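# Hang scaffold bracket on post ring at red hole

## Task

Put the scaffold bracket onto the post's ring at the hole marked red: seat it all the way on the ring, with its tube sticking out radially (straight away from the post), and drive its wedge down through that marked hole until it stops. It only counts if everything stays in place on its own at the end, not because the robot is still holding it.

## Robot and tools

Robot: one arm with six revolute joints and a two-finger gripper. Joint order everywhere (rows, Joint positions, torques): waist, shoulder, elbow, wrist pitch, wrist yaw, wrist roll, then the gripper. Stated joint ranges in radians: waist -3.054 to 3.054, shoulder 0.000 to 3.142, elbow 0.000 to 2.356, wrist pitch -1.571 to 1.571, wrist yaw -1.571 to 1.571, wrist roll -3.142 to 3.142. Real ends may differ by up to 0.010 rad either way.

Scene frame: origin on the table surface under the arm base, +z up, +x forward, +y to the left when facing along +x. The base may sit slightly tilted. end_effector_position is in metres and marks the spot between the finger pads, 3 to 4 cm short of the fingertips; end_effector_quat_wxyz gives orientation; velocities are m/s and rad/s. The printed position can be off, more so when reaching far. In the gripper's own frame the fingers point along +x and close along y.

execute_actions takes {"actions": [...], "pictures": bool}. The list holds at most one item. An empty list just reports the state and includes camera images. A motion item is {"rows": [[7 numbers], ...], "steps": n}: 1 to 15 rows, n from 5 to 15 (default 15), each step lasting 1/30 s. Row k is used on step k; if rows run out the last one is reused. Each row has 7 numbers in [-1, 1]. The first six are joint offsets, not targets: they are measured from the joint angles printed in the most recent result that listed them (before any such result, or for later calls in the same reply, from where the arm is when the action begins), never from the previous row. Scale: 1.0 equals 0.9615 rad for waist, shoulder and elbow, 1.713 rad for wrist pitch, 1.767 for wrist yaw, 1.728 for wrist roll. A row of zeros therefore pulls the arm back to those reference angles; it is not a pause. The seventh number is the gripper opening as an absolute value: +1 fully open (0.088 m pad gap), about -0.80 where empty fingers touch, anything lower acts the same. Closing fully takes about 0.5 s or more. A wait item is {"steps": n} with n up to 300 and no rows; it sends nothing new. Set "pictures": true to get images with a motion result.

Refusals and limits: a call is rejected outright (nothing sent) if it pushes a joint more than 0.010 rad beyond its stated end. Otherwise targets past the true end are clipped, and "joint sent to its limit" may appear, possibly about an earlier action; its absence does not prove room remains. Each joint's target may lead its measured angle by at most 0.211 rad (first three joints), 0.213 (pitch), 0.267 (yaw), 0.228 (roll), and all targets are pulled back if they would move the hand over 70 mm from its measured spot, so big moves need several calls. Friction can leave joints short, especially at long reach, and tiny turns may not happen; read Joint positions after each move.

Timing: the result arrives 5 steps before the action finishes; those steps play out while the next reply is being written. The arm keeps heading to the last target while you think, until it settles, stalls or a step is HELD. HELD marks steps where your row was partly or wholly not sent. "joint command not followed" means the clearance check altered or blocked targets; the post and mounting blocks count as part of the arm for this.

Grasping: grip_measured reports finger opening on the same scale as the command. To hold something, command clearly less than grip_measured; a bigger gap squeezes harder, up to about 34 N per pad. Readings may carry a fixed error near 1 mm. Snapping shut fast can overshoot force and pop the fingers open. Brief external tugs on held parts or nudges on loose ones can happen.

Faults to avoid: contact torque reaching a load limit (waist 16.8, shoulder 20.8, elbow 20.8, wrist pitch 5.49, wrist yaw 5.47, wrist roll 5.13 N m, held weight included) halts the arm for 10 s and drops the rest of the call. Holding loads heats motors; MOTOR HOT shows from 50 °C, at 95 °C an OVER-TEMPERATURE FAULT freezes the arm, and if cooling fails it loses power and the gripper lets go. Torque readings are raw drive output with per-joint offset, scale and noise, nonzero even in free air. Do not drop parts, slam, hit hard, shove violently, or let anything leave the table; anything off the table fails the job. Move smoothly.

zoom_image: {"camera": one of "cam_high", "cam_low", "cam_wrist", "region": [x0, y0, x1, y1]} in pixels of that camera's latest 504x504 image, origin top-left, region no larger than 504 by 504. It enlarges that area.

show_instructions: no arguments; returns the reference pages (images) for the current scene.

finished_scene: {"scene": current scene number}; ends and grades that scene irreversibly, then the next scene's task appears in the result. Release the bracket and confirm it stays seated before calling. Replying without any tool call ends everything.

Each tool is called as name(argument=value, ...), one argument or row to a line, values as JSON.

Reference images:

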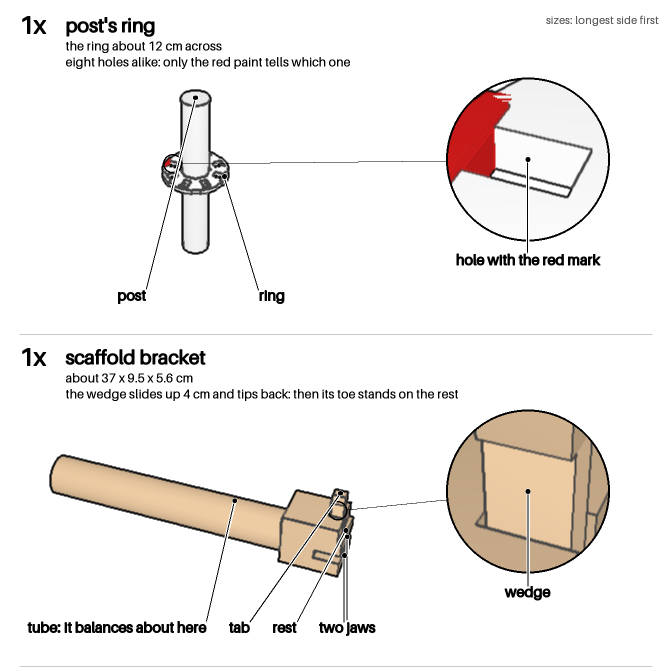

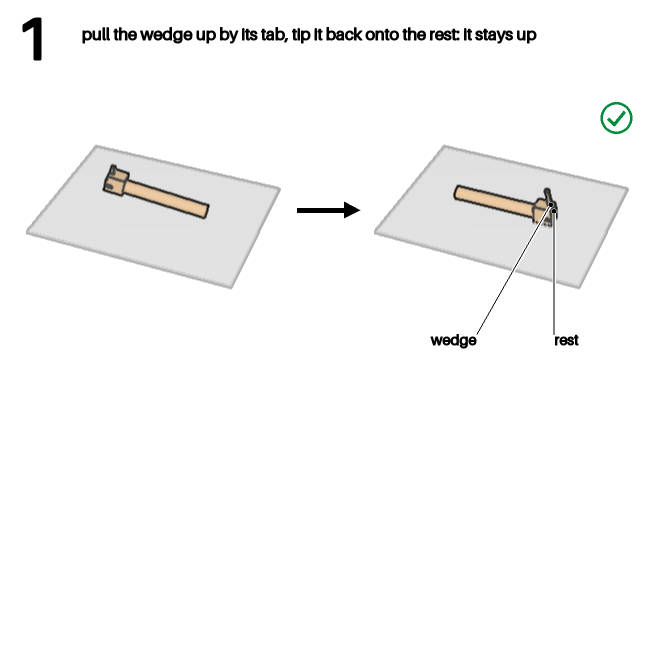

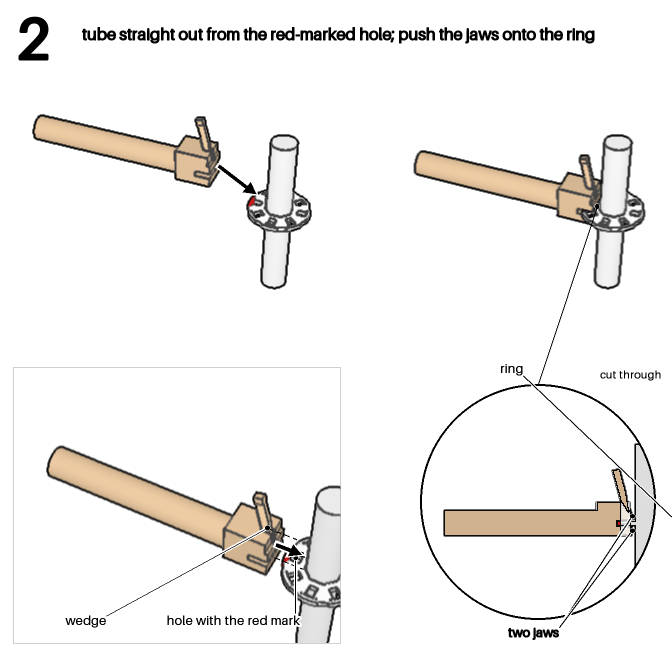

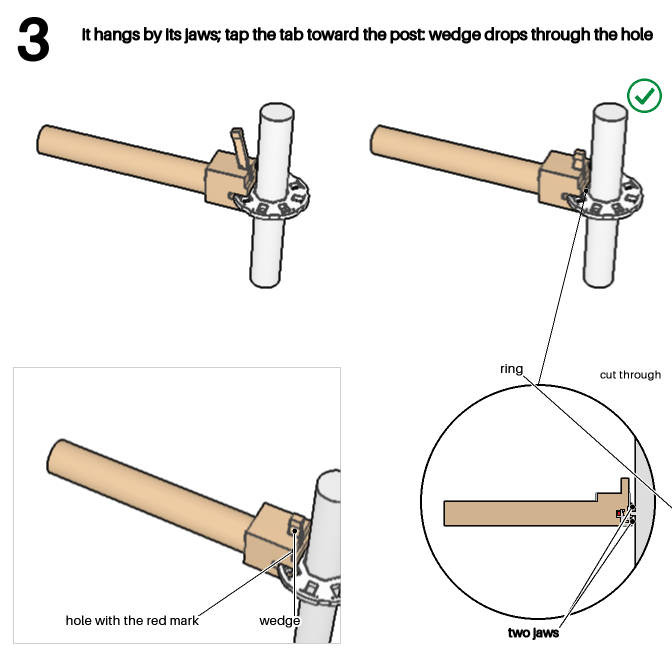

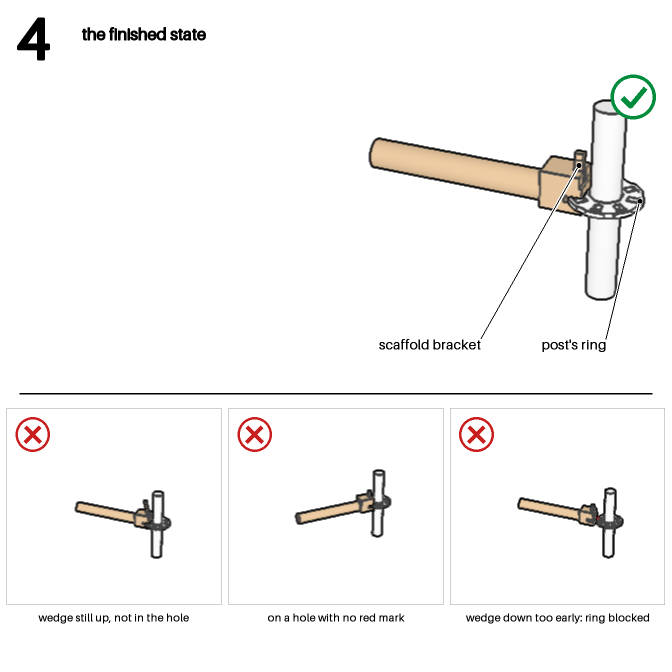

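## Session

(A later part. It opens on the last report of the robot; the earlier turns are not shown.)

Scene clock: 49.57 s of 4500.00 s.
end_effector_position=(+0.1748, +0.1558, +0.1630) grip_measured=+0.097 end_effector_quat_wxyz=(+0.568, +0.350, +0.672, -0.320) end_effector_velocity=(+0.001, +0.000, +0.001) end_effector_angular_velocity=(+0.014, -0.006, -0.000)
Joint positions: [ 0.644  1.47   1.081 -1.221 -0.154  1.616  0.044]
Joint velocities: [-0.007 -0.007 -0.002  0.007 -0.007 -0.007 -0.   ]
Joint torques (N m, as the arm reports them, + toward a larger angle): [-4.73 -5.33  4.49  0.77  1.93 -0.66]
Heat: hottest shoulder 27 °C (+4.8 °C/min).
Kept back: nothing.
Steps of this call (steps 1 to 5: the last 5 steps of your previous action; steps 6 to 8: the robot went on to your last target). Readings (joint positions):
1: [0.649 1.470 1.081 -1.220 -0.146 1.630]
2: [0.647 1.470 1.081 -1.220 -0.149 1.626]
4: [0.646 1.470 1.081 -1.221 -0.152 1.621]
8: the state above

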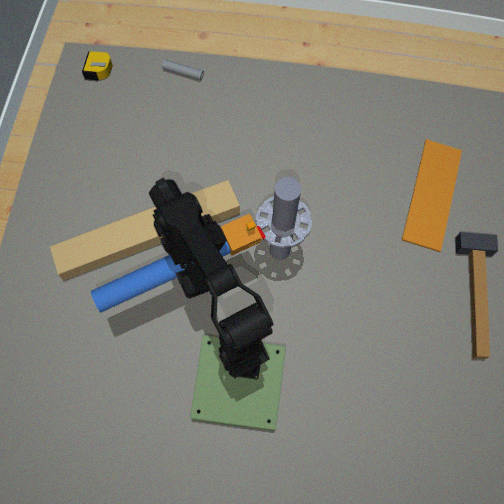

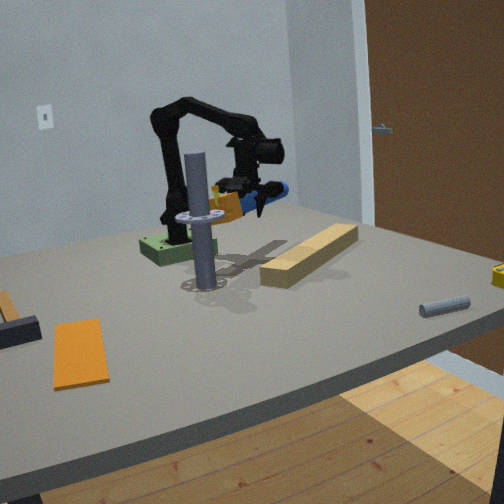

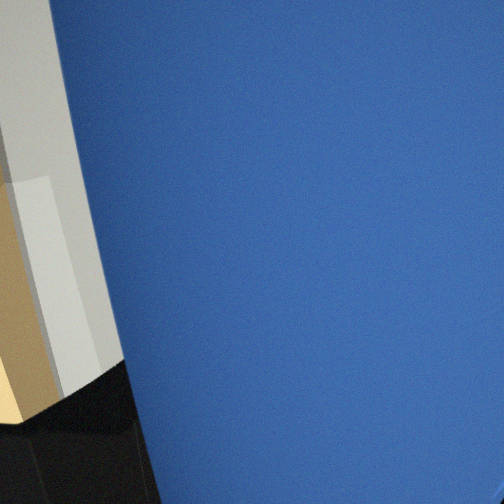

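execute_actions(
  actions=[
    {"rows": [[-0.03,0,0.01,-0.003,0.02,-0.01,-0.5],[-0.03,0,0.02,-0.006,0.02,-0.01,-0.5],[-0.03,0,0.026,-0.008,0.02,-0.01,-0.5],[-0.03,0,0.032,-0.01,0.02,-0.01,-0.5],[-0.03,0,0.038,-0.012,0.02,-0.01,-0.5],[-0.03,0,0.044,-0.014,0.02,-0.01,-0.5],[-0.03,0,0.05,-0.016,0.02,-0.01,-0.5],[-0.03,0,0.056,-0.018,0.02,-0.01,-0.5],[-0.03,0,0.062,-0.02,0.02,-0.01,-0.5]], "steps": 15},
  ],
)

execute_actions(
  actions=[
    {"steps": 10},
  ],
  pictures=true,
)

zoom_image(
  camera="cam_low",
  region=[160, 150, 310, 300],
)

zoom_image(
  camera="cam_high",
  region=[180, 170, 330, 290],
)

Scene clock: 50.43 s of 4500.00 s.
end_effector_position=(+0.1750, +0.1563, +0.1698) grip_measured=+0.098 end_effector_quat_wxyz=(+0.567, +0.348, +0.674, -0.319) end_effector_velocity=(+0.008, +0.005, +0.032) end_effector_angular_velocity=(+0.020, -0.017, -0.044)
Joint positions: [ 0.643  1.471  1.109 -1.25  -0.158  1.611  0.044]
Joint velocities: [-0.007 -0.002  0.125 -0.095 -0.007  0.037 -0.001]
Joint torques (N m, as the arm reports them, + toward a larger angle): [-2.87 -5.48  6.5   0.52  1.54 -0.44]
Heat: hottest elbow 28 °C (+5.9 °C/min).
Steps of this call (steps 1 to 16: the robot went on to your last target; steps 17 to 26: the first 10 steps of this action). Readings (joint positions):
17: [0.644 1.470 1.081 -1.221 -0.155 1.615]
18: [0.644 1.470 1.082 -1.222 -0.155 1.614]
20: [0.644 1.470 1.084 -1.227 -0.155 1.611]
24: [0.643 1.471 1.099 -1.243 -0.157 1.609]
26: the state above

Scene clock: 50.77 s of 4500.00 s.
end_effector_position=(+0.1759, +0.1570, +0.1724) grip_measured=+0.097 end_effector_quat_wxyz=(+0.567, +0.350, +0.674, -0.319) end_effector_velocity=(-0.002, +0.001, +0.001) end_effector_angular_velocity=(+0.004, +0.007, -0.005)
Joint positions: [ 0.643  1.471  1.119 -1.257 -0.158  1.613  0.044]
Joint velocities: [ 0.002 -0.002  0.002 -0.007 -0.007  0.007 -0.   ]
Joint torques (N m, as the arm reports them, + toward a larger angle): [-2.83 -5.52  6.56  0.54  1.55 -0.45]
Heat: hottest elbow 28 °C (+5.9 °C/min).
Kept back: nothing.
Steps of this call (steps 1 to 5: the last 5 steps of your previous action; steps 6 to 10: the robot went on to your last target). Readings (joint positions):
1: [0.643 1.471 1.113 -1.252 -0.158 1.612]
2: [0.643 1.471 1.115 -1.254 -0.158 1.613]
4: [0.643 1.471 1.117 -1.256 -0.158 1.613]
8: [0.643 1.471 1.119 -1.257 -0.158 1.613]
10: the state above

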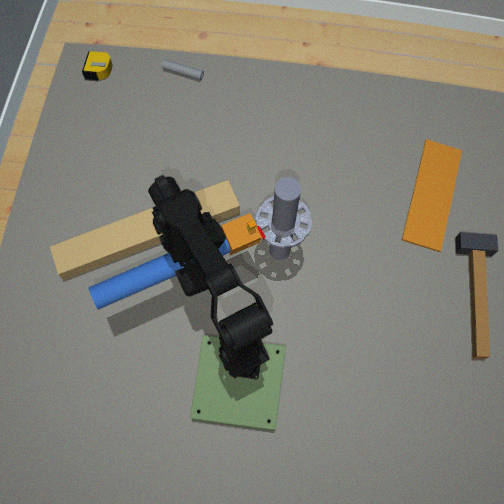

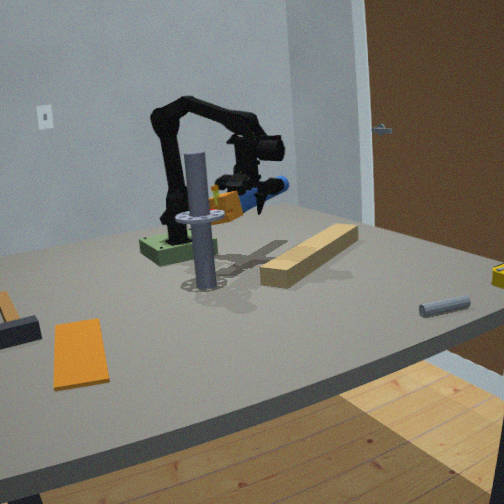

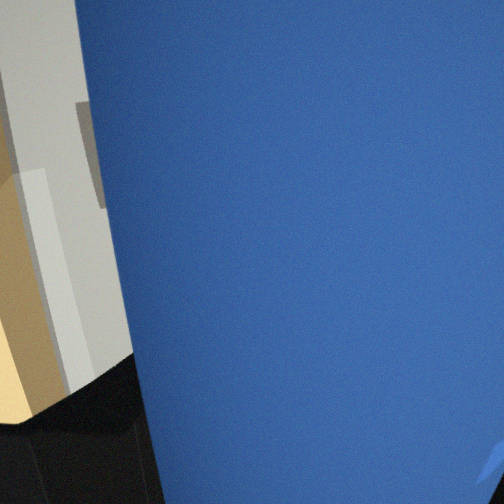

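Region (160, 150, 310, 300) of cam_low's 504x504 image, scaled by 3.360, with more detail than that image has.

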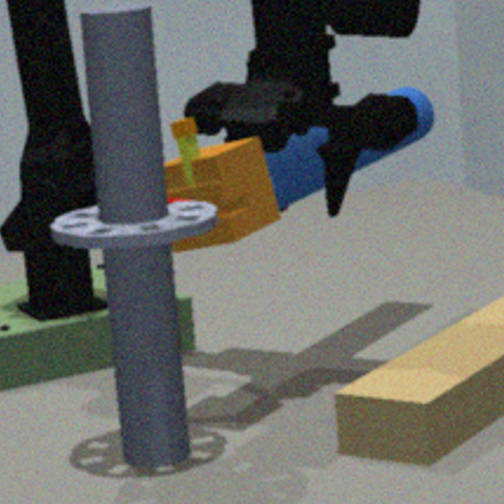

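Region (180, 170, 330, 290) of cam_high's 504x504 image, scaled by 3.360, with more detail than that image has; it fills the top 403 rows of this view, and the rest is white.

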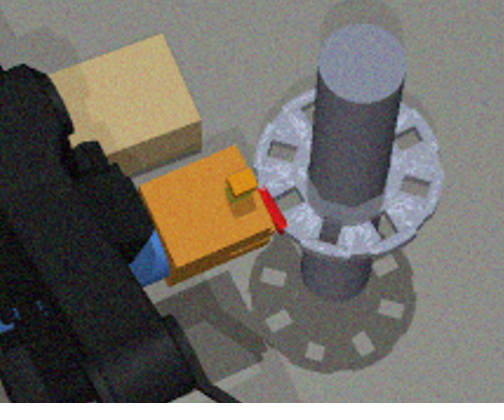

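execute_actions(
  actions=[
    {"rows": [[0.005,0,-0.005,0.003,0.005,0.003,-0.5],[0.01,0,-0.01,0.006,0.01,0.006,-0.5],[0.015,0,-0.015,0.009,0.015,0.009,-0.5],[0.02,0,-0.02,0.012,0.02,0.012,-0.5],[0.025,0,-0.025,0.015,0.025,0.015,-0.5],[0.03,0,-0.03,0.018,0.03,0.018,-0.5],[0.035,0,-0.035,0.021,0.035,0.021,-0.5],[0.04,0,-0.04,0.024,0.04,0.024,-0.5],[0.045,0,-0.045,0.027,0.045,0.027,-0.5],[0.05,0,-0.048,0.028,0.05,0.03,-0.5]], "steps": 15},
  ],
)

execute_actions(
  actions=[
    {"steps": 10},
  ],
  pictures=true,
)

zoom_image(
  camera="cam_low",
  region=[160, 150, 310, 300],
)

zoom_image(
  camera="cam_high",
  region=[180, 170, 330, 290],
)

Scene clock: 51.80 s of 4500.00 s.
end_effector_position=(+0.1756, +0.1557, +0.1628) grip_measured=+0.097 end_effector_quat_wxyz=(+0.587, +0.342, +0.656, -0.329) end_effector_velocity=(-0.011, -0.010, -0.038) end_effector_angular_velocity=(-0.208, -0.110, +0.006)
Joint positions: [ 0.677  1.471  1.086 -1.221 -0.1    1.648  0.044]
Joint velocities: [ 0.139 -0.007 -0.144  0.11   0.227  0.139 -0.   ]
Joint torques (N m, as the arm reports them, + toward a larger angle): [ 0.07 -5.41  4.42  0.5   0.25  0.1 ]
Heat: hottest elbow 28 °C (+5.8 °C/min).
Steps of this call (steps 1 to 21: the robot went on to your last target; steps 22 to 31: the first 10 steps of this action). Readings (joint positions):
22: [0.643 1.471 1.120 -1.258 -0.158 1.613]
23: [0.645 1.471 1.119 -1.257 -0.155 1.615]
25: [0.651 1.471 1.113 -1.249 -0.145 1.621]
29: [0.667 1.471 1.095 -1.229 -0.115 1.637]
31: the state above

Scene clock: 52.13 s of 4500.00 s.
end_effector_position=(+0.1748, +0.1548, +0.1594) grip_measured=+0.097 end_effector_quat_wxyz=(+0.594, +0.338, +0.650, -0.334) end_effector_velocity=(+0.000, +0.001, -0.000) end_effector_angular_velocity=(+0.012, -0.002, +0.019)
Joint positions: [ 0.689  1.471  1.073 -1.211 -0.079  1.662  0.044]
Joint velocities: [-0.002 -0.002 -0.002  0.007 -0.007 -0.022 -0.   ]
Joint torques (N m, as the arm reports them, + toward a larger angle): [ 0.16 -5.46  4.51  0.52  0.28  0.07]
Heat: hottest elbow 28 °C (+5.8 °C/min).
Kept back: nothing.
Steps of this call (steps 1 to 5: the last 5 steps of your previous action; steps 6 to 10: the robot went on to your last target). Readings (joint positions):
1: [0.681 1.471 1.082 -1.218 -0.093 1.652]
2: [0.684 1.471 1.079 -1.217 -0.088 1.655]
4: [0.687 1.471 1.075 -1.214 -0.083 1.659]
8: [0.689 1.471 1.074 -1.211 -0.079 1.662]
10: the state above

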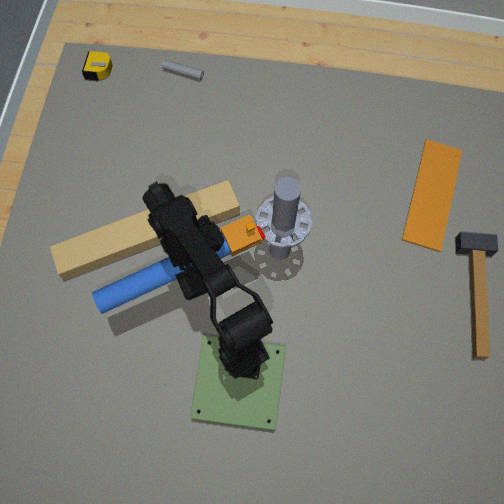

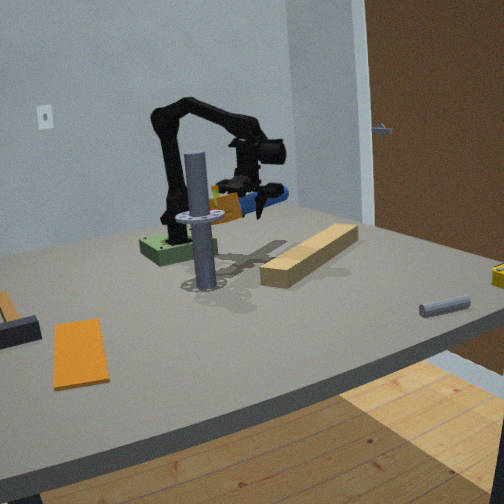

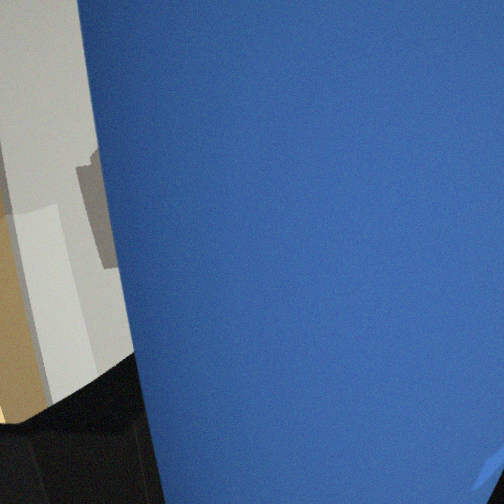

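Region (160, 150, 310, 300) of cam_low's 504x504 image, scaled by 3.360, with more detail than that image has.

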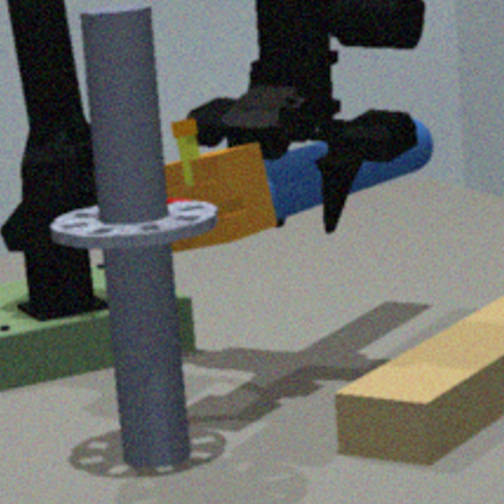

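Region (180, 170, 330, 290) of cam_high's 504x504 image, scaled by 3.360, with more detail than that image has; it fills the top 403 rows of this view, and the rest is white.

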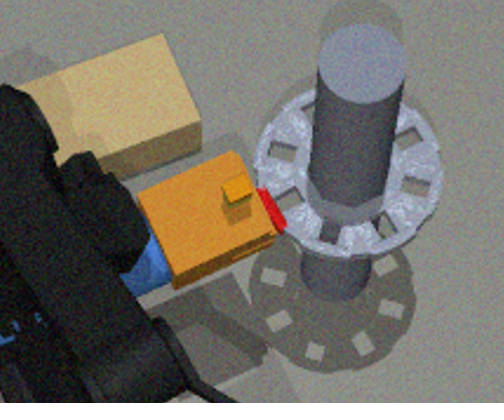

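execute_actions(
  actions=[
    {"rows": [[-0.01,0,0,0,0.003,-0.006,-0.5],[-0.02,0,0,0,0.006,-0.011,-0.5],[-0.03,0,0,0,0.009,-0.017,-0.5],[-0.04,0,0,0,0.012,-0.022,-0.5],[-0.05,0,0,0,0.015,-0.028,-0.5],[-0.06,0,0,0,0.018,-0.033,-0.5],[-0.07,0,0,0,0.02,-0.039,-0.5]], "steps": 15},
  ],
)

execute_actions(
  actions=[
    {"steps": 10},
  ],
  pictures=true,
)

zoom_image(
  camera="cam_low",
  region=[160, 150, 310, 300],
)

zoom_image(
  camera="cam_high",
  region=[180, 170, 330, 290],
)

Scene clock: 52.87 s of 4500.00 s.
end_effector_position=(+0.1744, +0.1546, +0.1595) grip_measured=+0.097 end_effector_quat_wxyz=(+0.587, +0.336, +0.662, -0.324) end_effector_velocity=(+0.000, -0.001, -0.002) end_effector_angular_velocity=(+0.024, +0.009, +0.077)
Joint positions: [ 0.672  1.471  1.072 -1.213 -0.107  1.626  0.044]
Joint velocities: [-0.017  0.002 -0.007  0.007 -0.022 -0.095  0.   ]
Joint torques (N m, as the arm reports them, + toward a larger angle): [-4.73 -5.39  4.68  0.54  2.51 -0.74]
Heat: hottest elbow 28 °C (+5.7 °C/min).
Steps of this call (steps 1 to 12: the robot went on to your last target; steps 13 to 22: the first 10 steps of this action). Readings (joint positions):
13: [0.689 1.471 1.073 -1.211 -0.078 1.663]
14: [0.689 1.471 1.073 -1.211 -0.079 1.661]
16: [0.684 1.471 1.073 -1.211 -0.087 1.652]
20: [0.674 1.471 1.073 -1.213 -0.104 1.634]
22: the state above

Scene clock: 53.20 s of 4500.00 s.
end_effector_position=(+0.1744, +0.1545, +0.1595) grip_measured=+0.097 end_effector_quat_wxyz=(+0.587, +0.334, +0.663, -0.322) end_effector_velocity=(-0.002, -0.001, -0.001) end_effector_angular_velocity=(-0.001, +0.014, +0.005)
Joint positions: [ 0.67   1.471  1.072 -1.213 -0.108  1.618  0.044]
Joint velocities: [-0.002  0.002 -0.002 -0.007 -0.007 -0.007 -0.   ]
Joint torques (N m, as the arm reports them, + toward a larger angle): [-5.02 -5.36  4.65  0.52  2.69 -0.76]
Heat: hottest elbow 28 °C (+5.6 °C/min).
Kept back: nothing.
Steps of this call (steps 1 to 5: the last 5 steps of your previous action; steps 6 to 10: the robot went on to your last target). Readings (joint positions):
1: [0.671 1.471 1.072 -1.213 -0.108 1.624]
2: [0.671 1.471 1.072 -1.213 -0.108 1.622]
4: [0.671 1.471 1.072 -1.213 -0.108 1.620]
8: [0.670 1.471 1.072 -1.213 -0.108 1.618]
10: the state above

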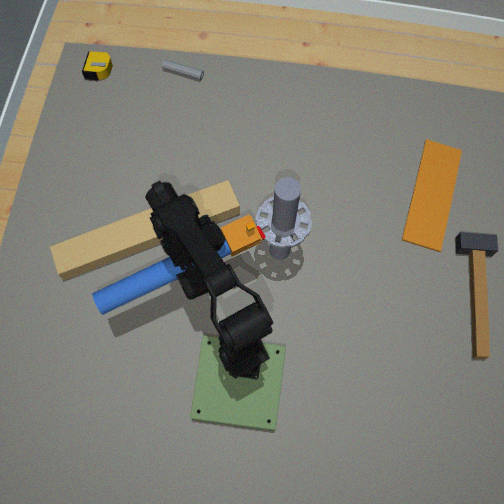

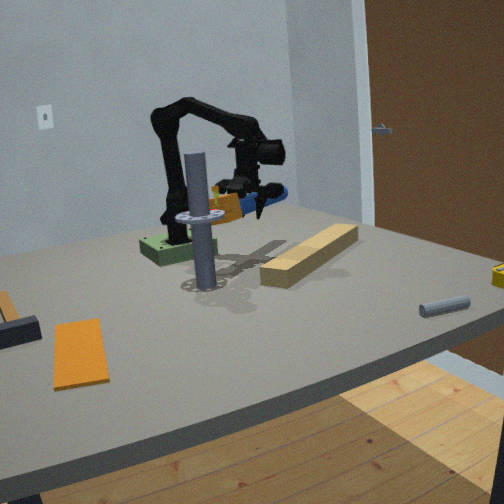

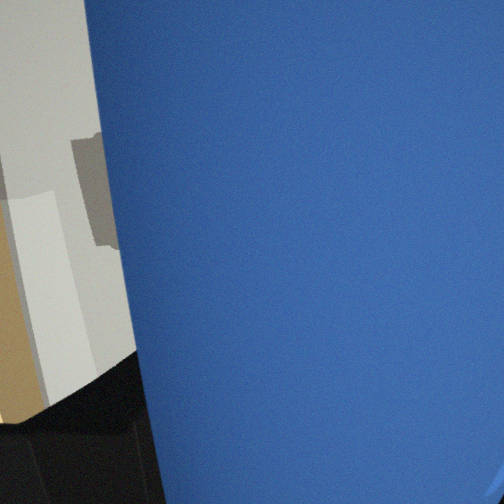

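Region (160, 150, 310, 300) of cam_low's 504x504 image, scaled by 3.360, with more detail than that image has.

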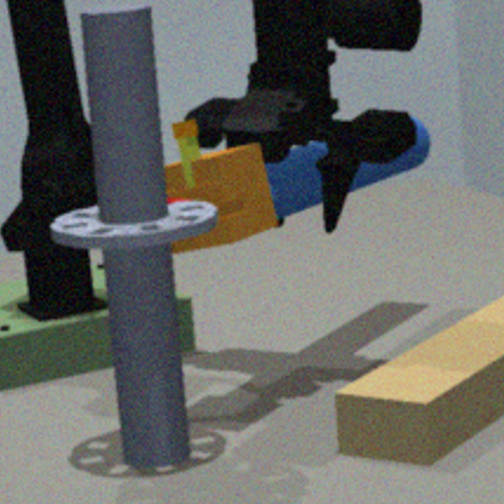

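Region (180, 170, 330, 290) of cam_high's 504x504 image, scaled by 3.360, with more detail than that image has; it fills the top 403 rows of this view, and the rest is white.

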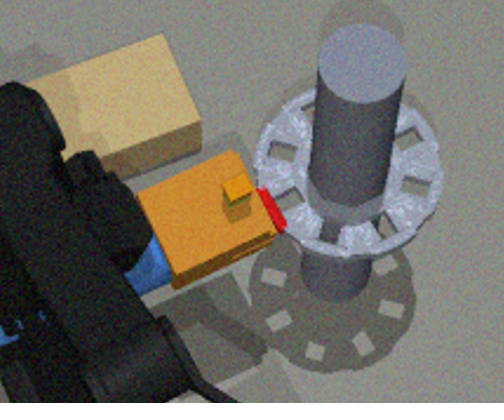

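execute_actions(
  actions=[
    {"rows": [[0.035,0,0,0,0.016,0.025,-0.5],[0.035,0,0,0,0.016,0.025,-0.5],[0.035,0,0,0,0.016,0.025,-0.5],[0.035,0,0,0,0.016,0.025,-0.5],[0.035,0,0.067,-0.027,0.016,0.025,-0.5]], "steps": 15},
  ],
)

execute_actions(
  actions=[
    {"steps": 12},
  ],
  pictures=true,
)

zoom_image(
  camera="cam_low",
  region=[160, 150, 310, 300],
)

zoom_image(
  camera="cam_high",
  region=[180, 170, 330, 290],
)

Scene clock: 54.20 s of 4500.00 s.
end_effector_position=(+0.1754, +0.1580, +0.1688) grip_measured=+0.097 end_effector_quat_wxyz=(+0.597, +0.334, +0.652, -0.328) end_effector_velocity=(+0.002, +0.016, +0.031) end_effector_angular_velocity=(+0.054, -0.009, +0.014)
Joint positions: [ 0.699  1.475  1.114 -1.246 -0.078  1.656  0.044]
Joint velocities: [ 0.022 -0.002  0.12  -0.081 -0.037  0.007 -0.   ]
Joint torques (N m, as the arm reports them, + toward a larger angle): [ 0.21 -5.84  5.7  -0.04 -0.09  0.08]
Heat: hottest elbow 28 °C (+5.5 °C/min).
Steps of this call (steps 1 to 15: the robot went on to your last target; steps 16 to 20: nothing new was sent; steps 21 to 30: the first 10 steps of this action). Readings (joint positions):
21: [0.674 1.471 1.071 -1.213 -0.102 1.621]
22: [0.682 1.472 1.071 -1.212 -0.089 1.627]
24: [0.689 1.472 1.071 -1.212 -0.077 1.640]
28: [0.696 1.475 1.102 -1.243 -0.077 1.654]
30: the state above

Scene clock: 54.60 s of 4500.00 s.
end_effector_position=(+0.1744, +0.1582, +0.1703) grip_measured=+0.097 end_effector_quat_wxyz=(+0.596, +0.333, +0.652, -0.329) end_effector_velocity=(-0.003, -0.000, +0.000) end_effector_angular_velocity=(+0.002, +0.010, +0.010)
Joint positions: [ 0.701  1.475  1.12  -1.255 -0.079  1.658  0.044]
Joint velocities: [ 0.002 -0.002 -0.002 -0.007 -0.007 -0.007 -0.001]
Joint torques (N m, as the arm reports them, + toward a larger angle): [ 0.26 -5.8   6.02  0.14 -0.09  0.06]
Heat: hottest elbow 28 °C (+5.5 °C/min).
Kept back: nothing.
Steps of this call (steps 1 to 5: the last 5 steps of your previous action; steps 6 to 12: the robot went on to your last target). Readings (joint positions):
1: [0.699 1.475 1.117 -1.249 -0.079 1.656]
2: [0.700 1.475 1.119 -1.251 -0.079 1.657]
4: [0.701 1.475 1.119 -1.254 -0.079 1.658]
8: [0.701 1.475 1.119 -1.255 -0.079 1.658]
12: the state above

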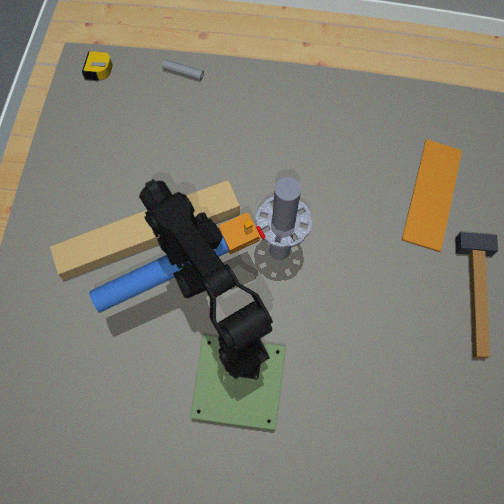

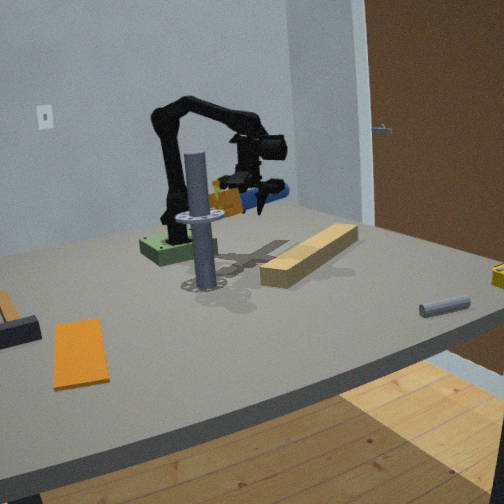

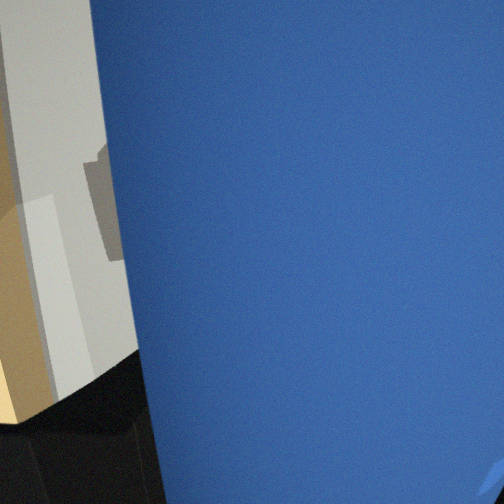

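Region (160, 150, 310, 300) of cam_low's 504x504 image, scaled by 3.360, with more detail than that image has.

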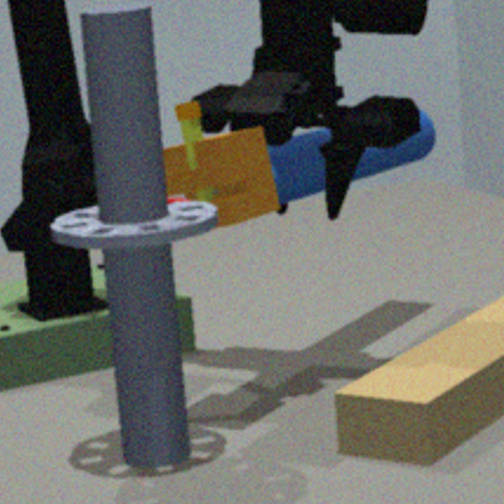

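Region (180, 170, 330, 290) of cam_high's 504x504 image, scaled by 3.360, with more detail than that image has; it fills the top 403 rows of this view, and the rest is white.

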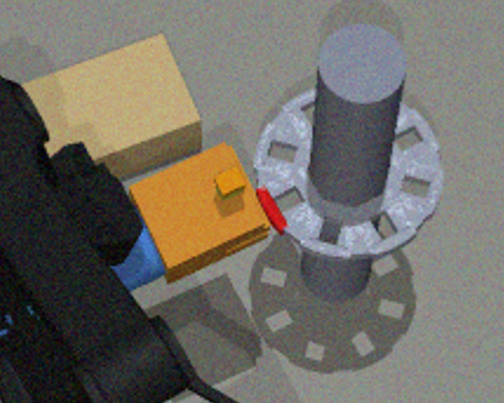

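execute_actions(
  actions=[
    {"rows": [[0.01,-0.03,-0.022,0,0,0.006,-0.5]], "steps": 12},
  ],
)

execute_actions(
  actions=[
    {"steps": 8},
  ],
)

Scene clock: 55.03 s of 4500.00 s.
end_effector_position=(+0.1699, +0.1563, +0.1686) grip_measured=+0.097 end_effector_quat_wxyz=(+0.595, +0.331, +0.653, -0.332) end_effector_velocity=(-0.010, -0.006, -0.004) end_effector_angular_velocity=(-0.008, +0.021, +0.009)
Joint positions: [ 0.707  1.462  1.101 -1.255 -0.079  1.666  0.044]
Joint velocities: [ 0.002 -0.022 -0.037 -0.007 -0.007 -0.007 -0.   ]
Joint torques (N m, as the arm reports them, + toward a larger angle): [ 0.23 -7.    4.59  0.38 -0.07  0.06]
Heat: hottest elbow 28 °C (+5.5 °C/min).
Steps of this call (steps 1 to 6: the robot went on to your last target; steps 7 to 13: the first 7 steps of this action). Readings (joint positions):
7: [0.701 1.474 1.118 -1.255 -0.079 1.660]
8: [0.703 1.471 1.115 -1.255 -0.079 1.662]
10: [0.706 1.466 1.108 -1.255 -0.079 1.664]
13: the state above

Scene clock: 55.30 s of 4500.00 s.
end_effector_position=(+0.1693, +0.1560, +0.1684) grip_measured=+0.097 end_effector_quat_wxyz=(+0.595, +0.331, +0.653, -0.332) end_effector_velocity=(-0.001, -0.002, +0.001) end_effector_angular_velocity=(-0.007, -0.003, +0.010)
Joint positions: [ 0.707  1.46   1.099 -1.255 -0.079  1.666  0.044]
Joint velocities: [ 0.002 -0.007 -0.002 -0.007  0.007 -0.007 -0.001]
Joint torques (N m, as the arm reports them, + toward a larger angle): [ 0.18 -6.99  4.49  0.42 -0.07  0.07]
Heat: hottest elbow 28 °C (+5.4 °C/min).
Kept back: nothing.
Steps of this call (steps 1 to 5: the last 5 steps of your previous action; steps 6 to 8: the robot went on to your last target). Readings (joint positions):
1: [0.707 1.461 1.101 -1.255 -0.079 1.666]
2: [0.707 1.461 1.100 -1.255 -0.079 1.666]
4: [0.707 1.461 1.100 -1.255 -0.079 1.666]
8: the state above

execute_actions(
  actions=[
    {"rows": [[-0.012,0,0.02,0,0,-0.0067,-0.5],[-0.024,0,0.025,0,0,-0.0134,-0.5],[-0.036,0,0.025,0,0.003,-0.02,-0.5],[-0.048,0,0.025,0,0.006,-0.027,-0.5],[-0.06,0,0.025,0,0.008,-0.033,-0.5],[-0.072,0,0.025,0,0.01,-0.04,-0.5],[-0.084,0,0.025,0,0.01,-0.047,-0.5],[-0.096,0,0.025,0,0.01,-0.053,-0.5],[-0.108,0,0.025,0,0.01,-0.06,-0.5]], "steps": 15},
  ],
)

execute_actions(
  actions=[
    {"steps": 10},
  ],
  pictures=true,
)

zoom_image(
  camera="cam_low",
  region=[160, 150, 310, 300],
)

zoom_image(
  camera="cam_high",
  region=[180, 170, 330, 290],
)

Scene clock: 55.93 s of 4500.00 s.
end_effector_position=(+0.1734, +0.1534, +0.1711) grip_measured=+0.099 end_effector_quat_wxyz=(+0.584, +0.336, +0.666, -0.319) end_effector_velocity=(-0.004, -0.001, +0.003) end_effector_angular_velocity=(+0.135, +0.109, +0.033)
Joint positions: [ 0.662  1.46   1.108 -1.26  -0.119  1.609  0.044]
Joint velocities: [-0.1   -0.002 -0.002 -0.022 -0.168 -0.139  0.   ]
Joint torques (N m, as the arm reports them, + toward a larger angle): [-4.72 -5.37  5.95  0.82  2.45 -0.88]
Heat: hottest elbow 28 °C (+5.4 °C/min).
Steps of this call (steps 1 to 9: the robot went on to your last target; steps 10 to 19: the first 10 steps of this action). Readings (joint positions):
10: [0.707 1.460 1.099 -1.255 -0.079 1.666]
11: [0.705 1.460 1.099 -1.255 -0.080 1.662]
13: [0.691 1.460 1.101 -1.255 -0.080 1.645]
17: [0.671 1.460 1.107 -1.258 -0.106 1.624]
19: the state above

Scene clock: 56.27 s of 4500.00 s.
end_effector_position=(+0.1728, +0.1531, +0.1714) grip_measured=+0.099 end_effector_quat_wxyz=(+0.580, +0.335, +0.671, -0.317) end_effector_velocity=(-0.006, -0.004, +0.000) end_effector_angular_velocity=(-0.006, +0.021, +0.005)
Joint positions: [ 0.655  1.46   1.108 -1.264 -0.131  1.597  0.044]
Joint velocities: [-0.002 -0.007 -0.007 -0.022 -0.007 -0.007 -0.   ]
Joint torques (N m, as the arm reports them, + toward a larger angle): [-5.28 -5.29  5.89  1.05  2.87 -1.09]
Heat: hottest elbow 28 °C (+5.3 °C/min).
Kept back: nothing.
Steps of this call (steps 1 to 5: the last 5 steps of your previous action; steps 6 to 10: the robot went on to your last target). Readings (joint positions):
1: [0.660 1.460 1.108 -1.261 -0.123 1.605]
2: [0.658 1.460 1.108 -1.262 -0.126 1.603]
4: [0.657 1.460 1.108 -1.263 -0.128 1.600]
8: [0.656 1.460 1.108 -1.264 -0.131 1.597]
10: the state above

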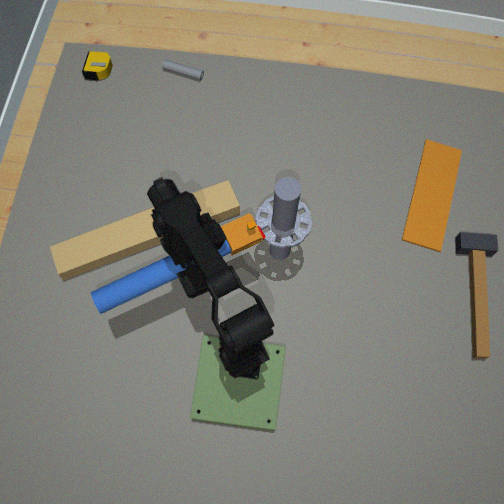

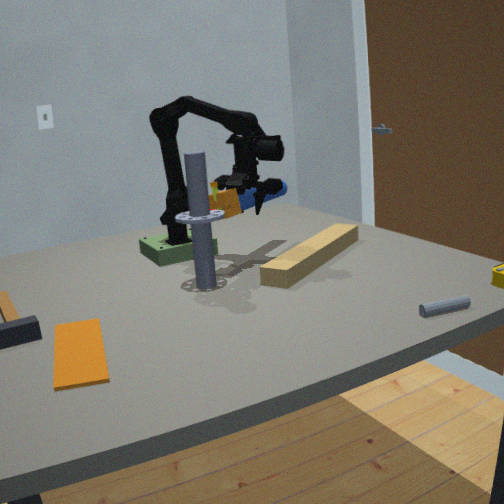

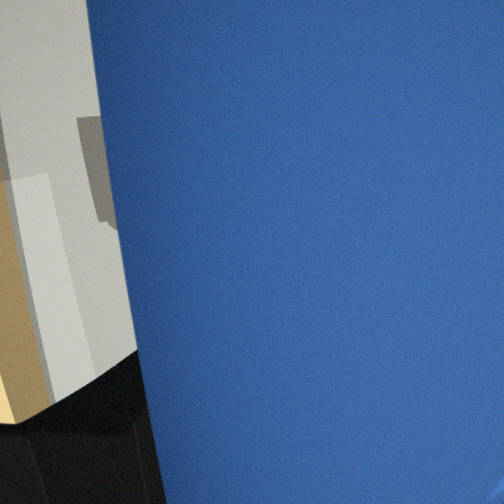

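Region (160, 150, 310, 300) of cam_low's 504x504 image, scaled by 3.360, with more detail than that image has.

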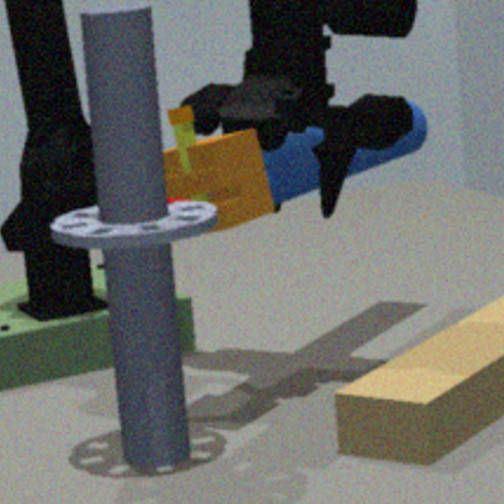

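Region (180, 170, 330, 290) of cam_high's 504x504 image, scaled by 3.360, with more detail than that image has; it fills the top 403 rows of this view, and the rest is white.

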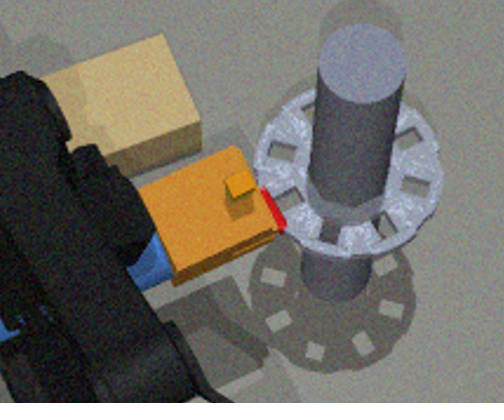

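zoom_image(
  camera="cam_low",
  region=[195, 175, 255, 235],
)

zoom_image(
  camera="cam_high",
  region=[215, 200, 295, 260],
)

Region (195, 175, 255, 235) of cam_low's 504x504 image, scaled by 8.400, with more detail than that image has.

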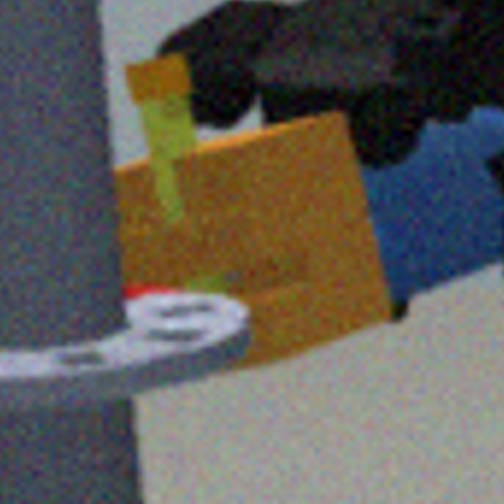

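Region (215, 200, 295, 260) of cam_high's 504x504 image, scaled by 6.300, with more detail than that image has; it fills the top 378 rows of this view, and the rest is white.

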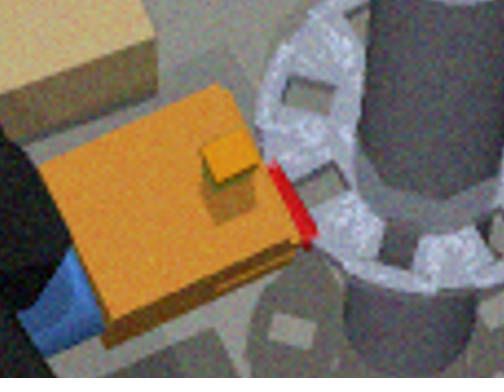

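execute_actions(
  actions=[
    {"rows": [[0.06,0,0,0,0.028,0.037,-0.5],[0.12,0,0,0,0.028,0.075,-0.5],[0.184,0,0,0,0.028,0.112,-0.5],[0.184,0,0,0,0.028,0.112,-0.5],[0.184,0,0,0,0.028,0.112,-0.5],[0.184,0.04,-0.065,0.063,0.028,0.112,-0.5],[0.184,0.08,-0.13,0.125,0.028,0.112,-0.5],[0.184,0.12,-0.195,0.19,0.028,0.112,-0.5],[0.184,0.16,-0.26,0.25,0.028,0.112,-0.5],[0.184,0.2,-0.325,0.315,0.028,0.112,-0.5],[0.184,0.231,-0.382,0.37,0.028,0.112,-0.5]], "steps": 15},
  ],
)

execute_actions(
  actions=[
    {"steps": 15},
  ],
  pictures=true,
)

zoom_image(
  camera="cam_low",
  region=[190, 180, 340, 300],
)

Scene clock: 58.73 s of 4500.00 s.
end_effector_position=(+0.1618, +0.1875, +0.1191) grip_measured=+0.097 end_effector_quat_wxyz=(+0.599, +0.336, +0.652, -0.320) end_effector_velocity=(-0.071, -0.062, -0.538) end_effector_angular_velocity=(-0.611, +0.595, -0.029)
Joint positions: [ 0.824  1.54   0.973 -1.015 -0.083  1.772  0.044]
Joint velocities: [ 0.042  1.023 -1.267  1.443 -0.007  0.066 -0.   ]
Joint torques (N m, as the arm reports them, + toward a larger angle): [ 0.04 -5.29  2.21 -0.53  0.04  0.12]
Heat: hottest elbow 28 °C (+5.1 °C/min).
Steps of this call (steps 1 to 30: the robot went on to your last target; steps 31 to 64: nothing new was sent; steps 65 to 74: the first 10 steps of this action). Readings (joint positions):
65: [0.660 1.460 1.108 -1.263 -0.121 1.602]
66: [0.679 1.461 1.108 -1.260 -0.093 1.624]
68: [0.739 1.461 1.108 -1.259 -0.071 1.701]
72: [0.817 1.483 1.048 -1.135 -0.083 1.765]
74: the state above

Scene clock: 69.13 s of 4500.00 s.
end_effector_position=(+0.1405, +0.1659, +0.0415) grip_measured=+0.098 end_effector_quat_wxyz=(+0.589, +0.314, +0.656, -0.351) end_effector_velocity=(-0.004, -0.004, +0.000) end_effector_angular_velocity=(-0.010, +0.020, +0.004)
Joint positions: [ 0.827  1.646  0.726 -0.739 -0.084  1.788  0.044]
Joint velocities: [-0.002 -0.002 -0.002 -0.022 -0.007 -0.007  0.   ]
Joint torques (N m, as the arm reports them, + toward a larger angle): [-0.02 -4.65  3.69  0.4  -0.06 -0.01]
Heat: hottest elbow 28 °C (+4.1 °C/min).
TORQUE FAULT: the external load on joint 4 (wrist pitch) reached its load limit, and the arm stopped for 10 seconds. The arm's remaining commands of this call were not run. The arm holds where it stopped, with its grip as last carried out, and accepts commands again: back off and push less far. The arm stops again, at the same cost, whenever a joint's load reaches its limit.
Kept back: nothing.
The stop began at step 12 of this call (marked STOPPED below). From that step on the arm followed nothing that you had sent. Nothing is kept back now, and the robot has no last target.
Steps of this call (steps 1 to 5: the last 5 steps of your previous action; steps 6 to 11: the robot went on to your last target; steps 12 to 312: the stop). Readings (joint positions):
1: [0.825 1.575 0.928 -0.969 -0.083 1.775]
2: [0.825 1.609 0.878 -0.917 -0.083 1.779]
4: [0.827 1.660 0.791 -0.813 -0.083 1.784]
8: [0.827 1.662 0.741 -0.751 -0.083 1.788]
12: [0.827 1.648 0.727 -0.737 -0.083 1.788] STOPPED
312: the state above

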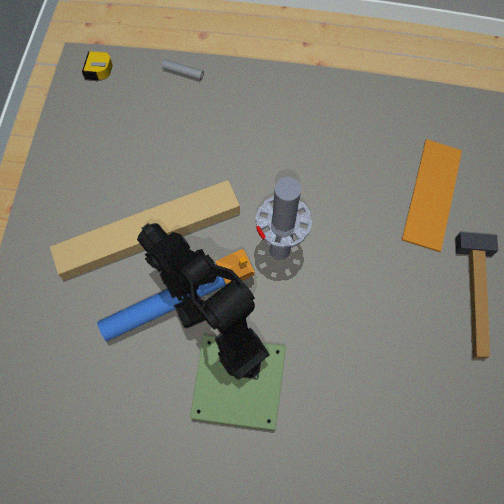

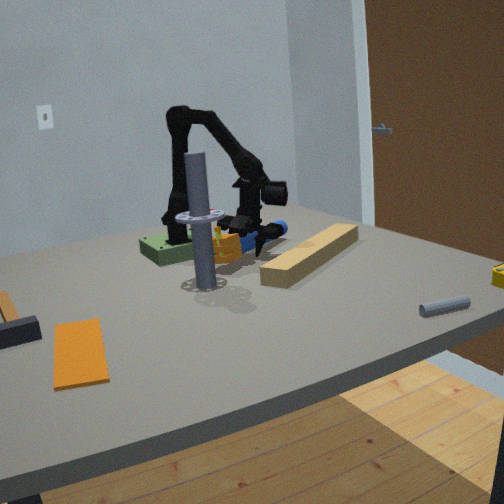

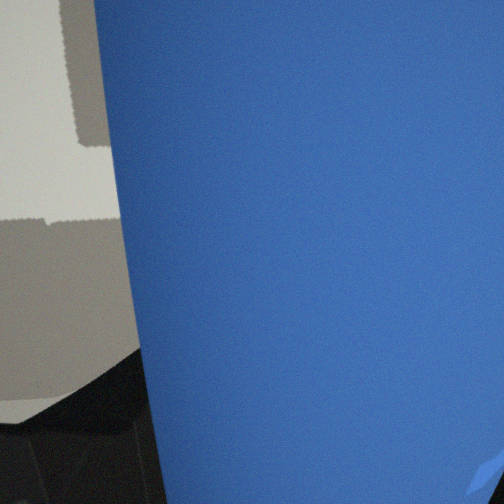

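Region (190, 180, 340, 300) of cam_low's 504x504 image, scaled by 3.360, with more detail than that image has; it fills the top 403 rows of this view, and the rest is white.

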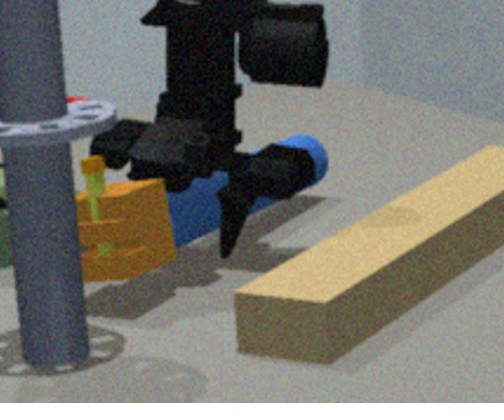

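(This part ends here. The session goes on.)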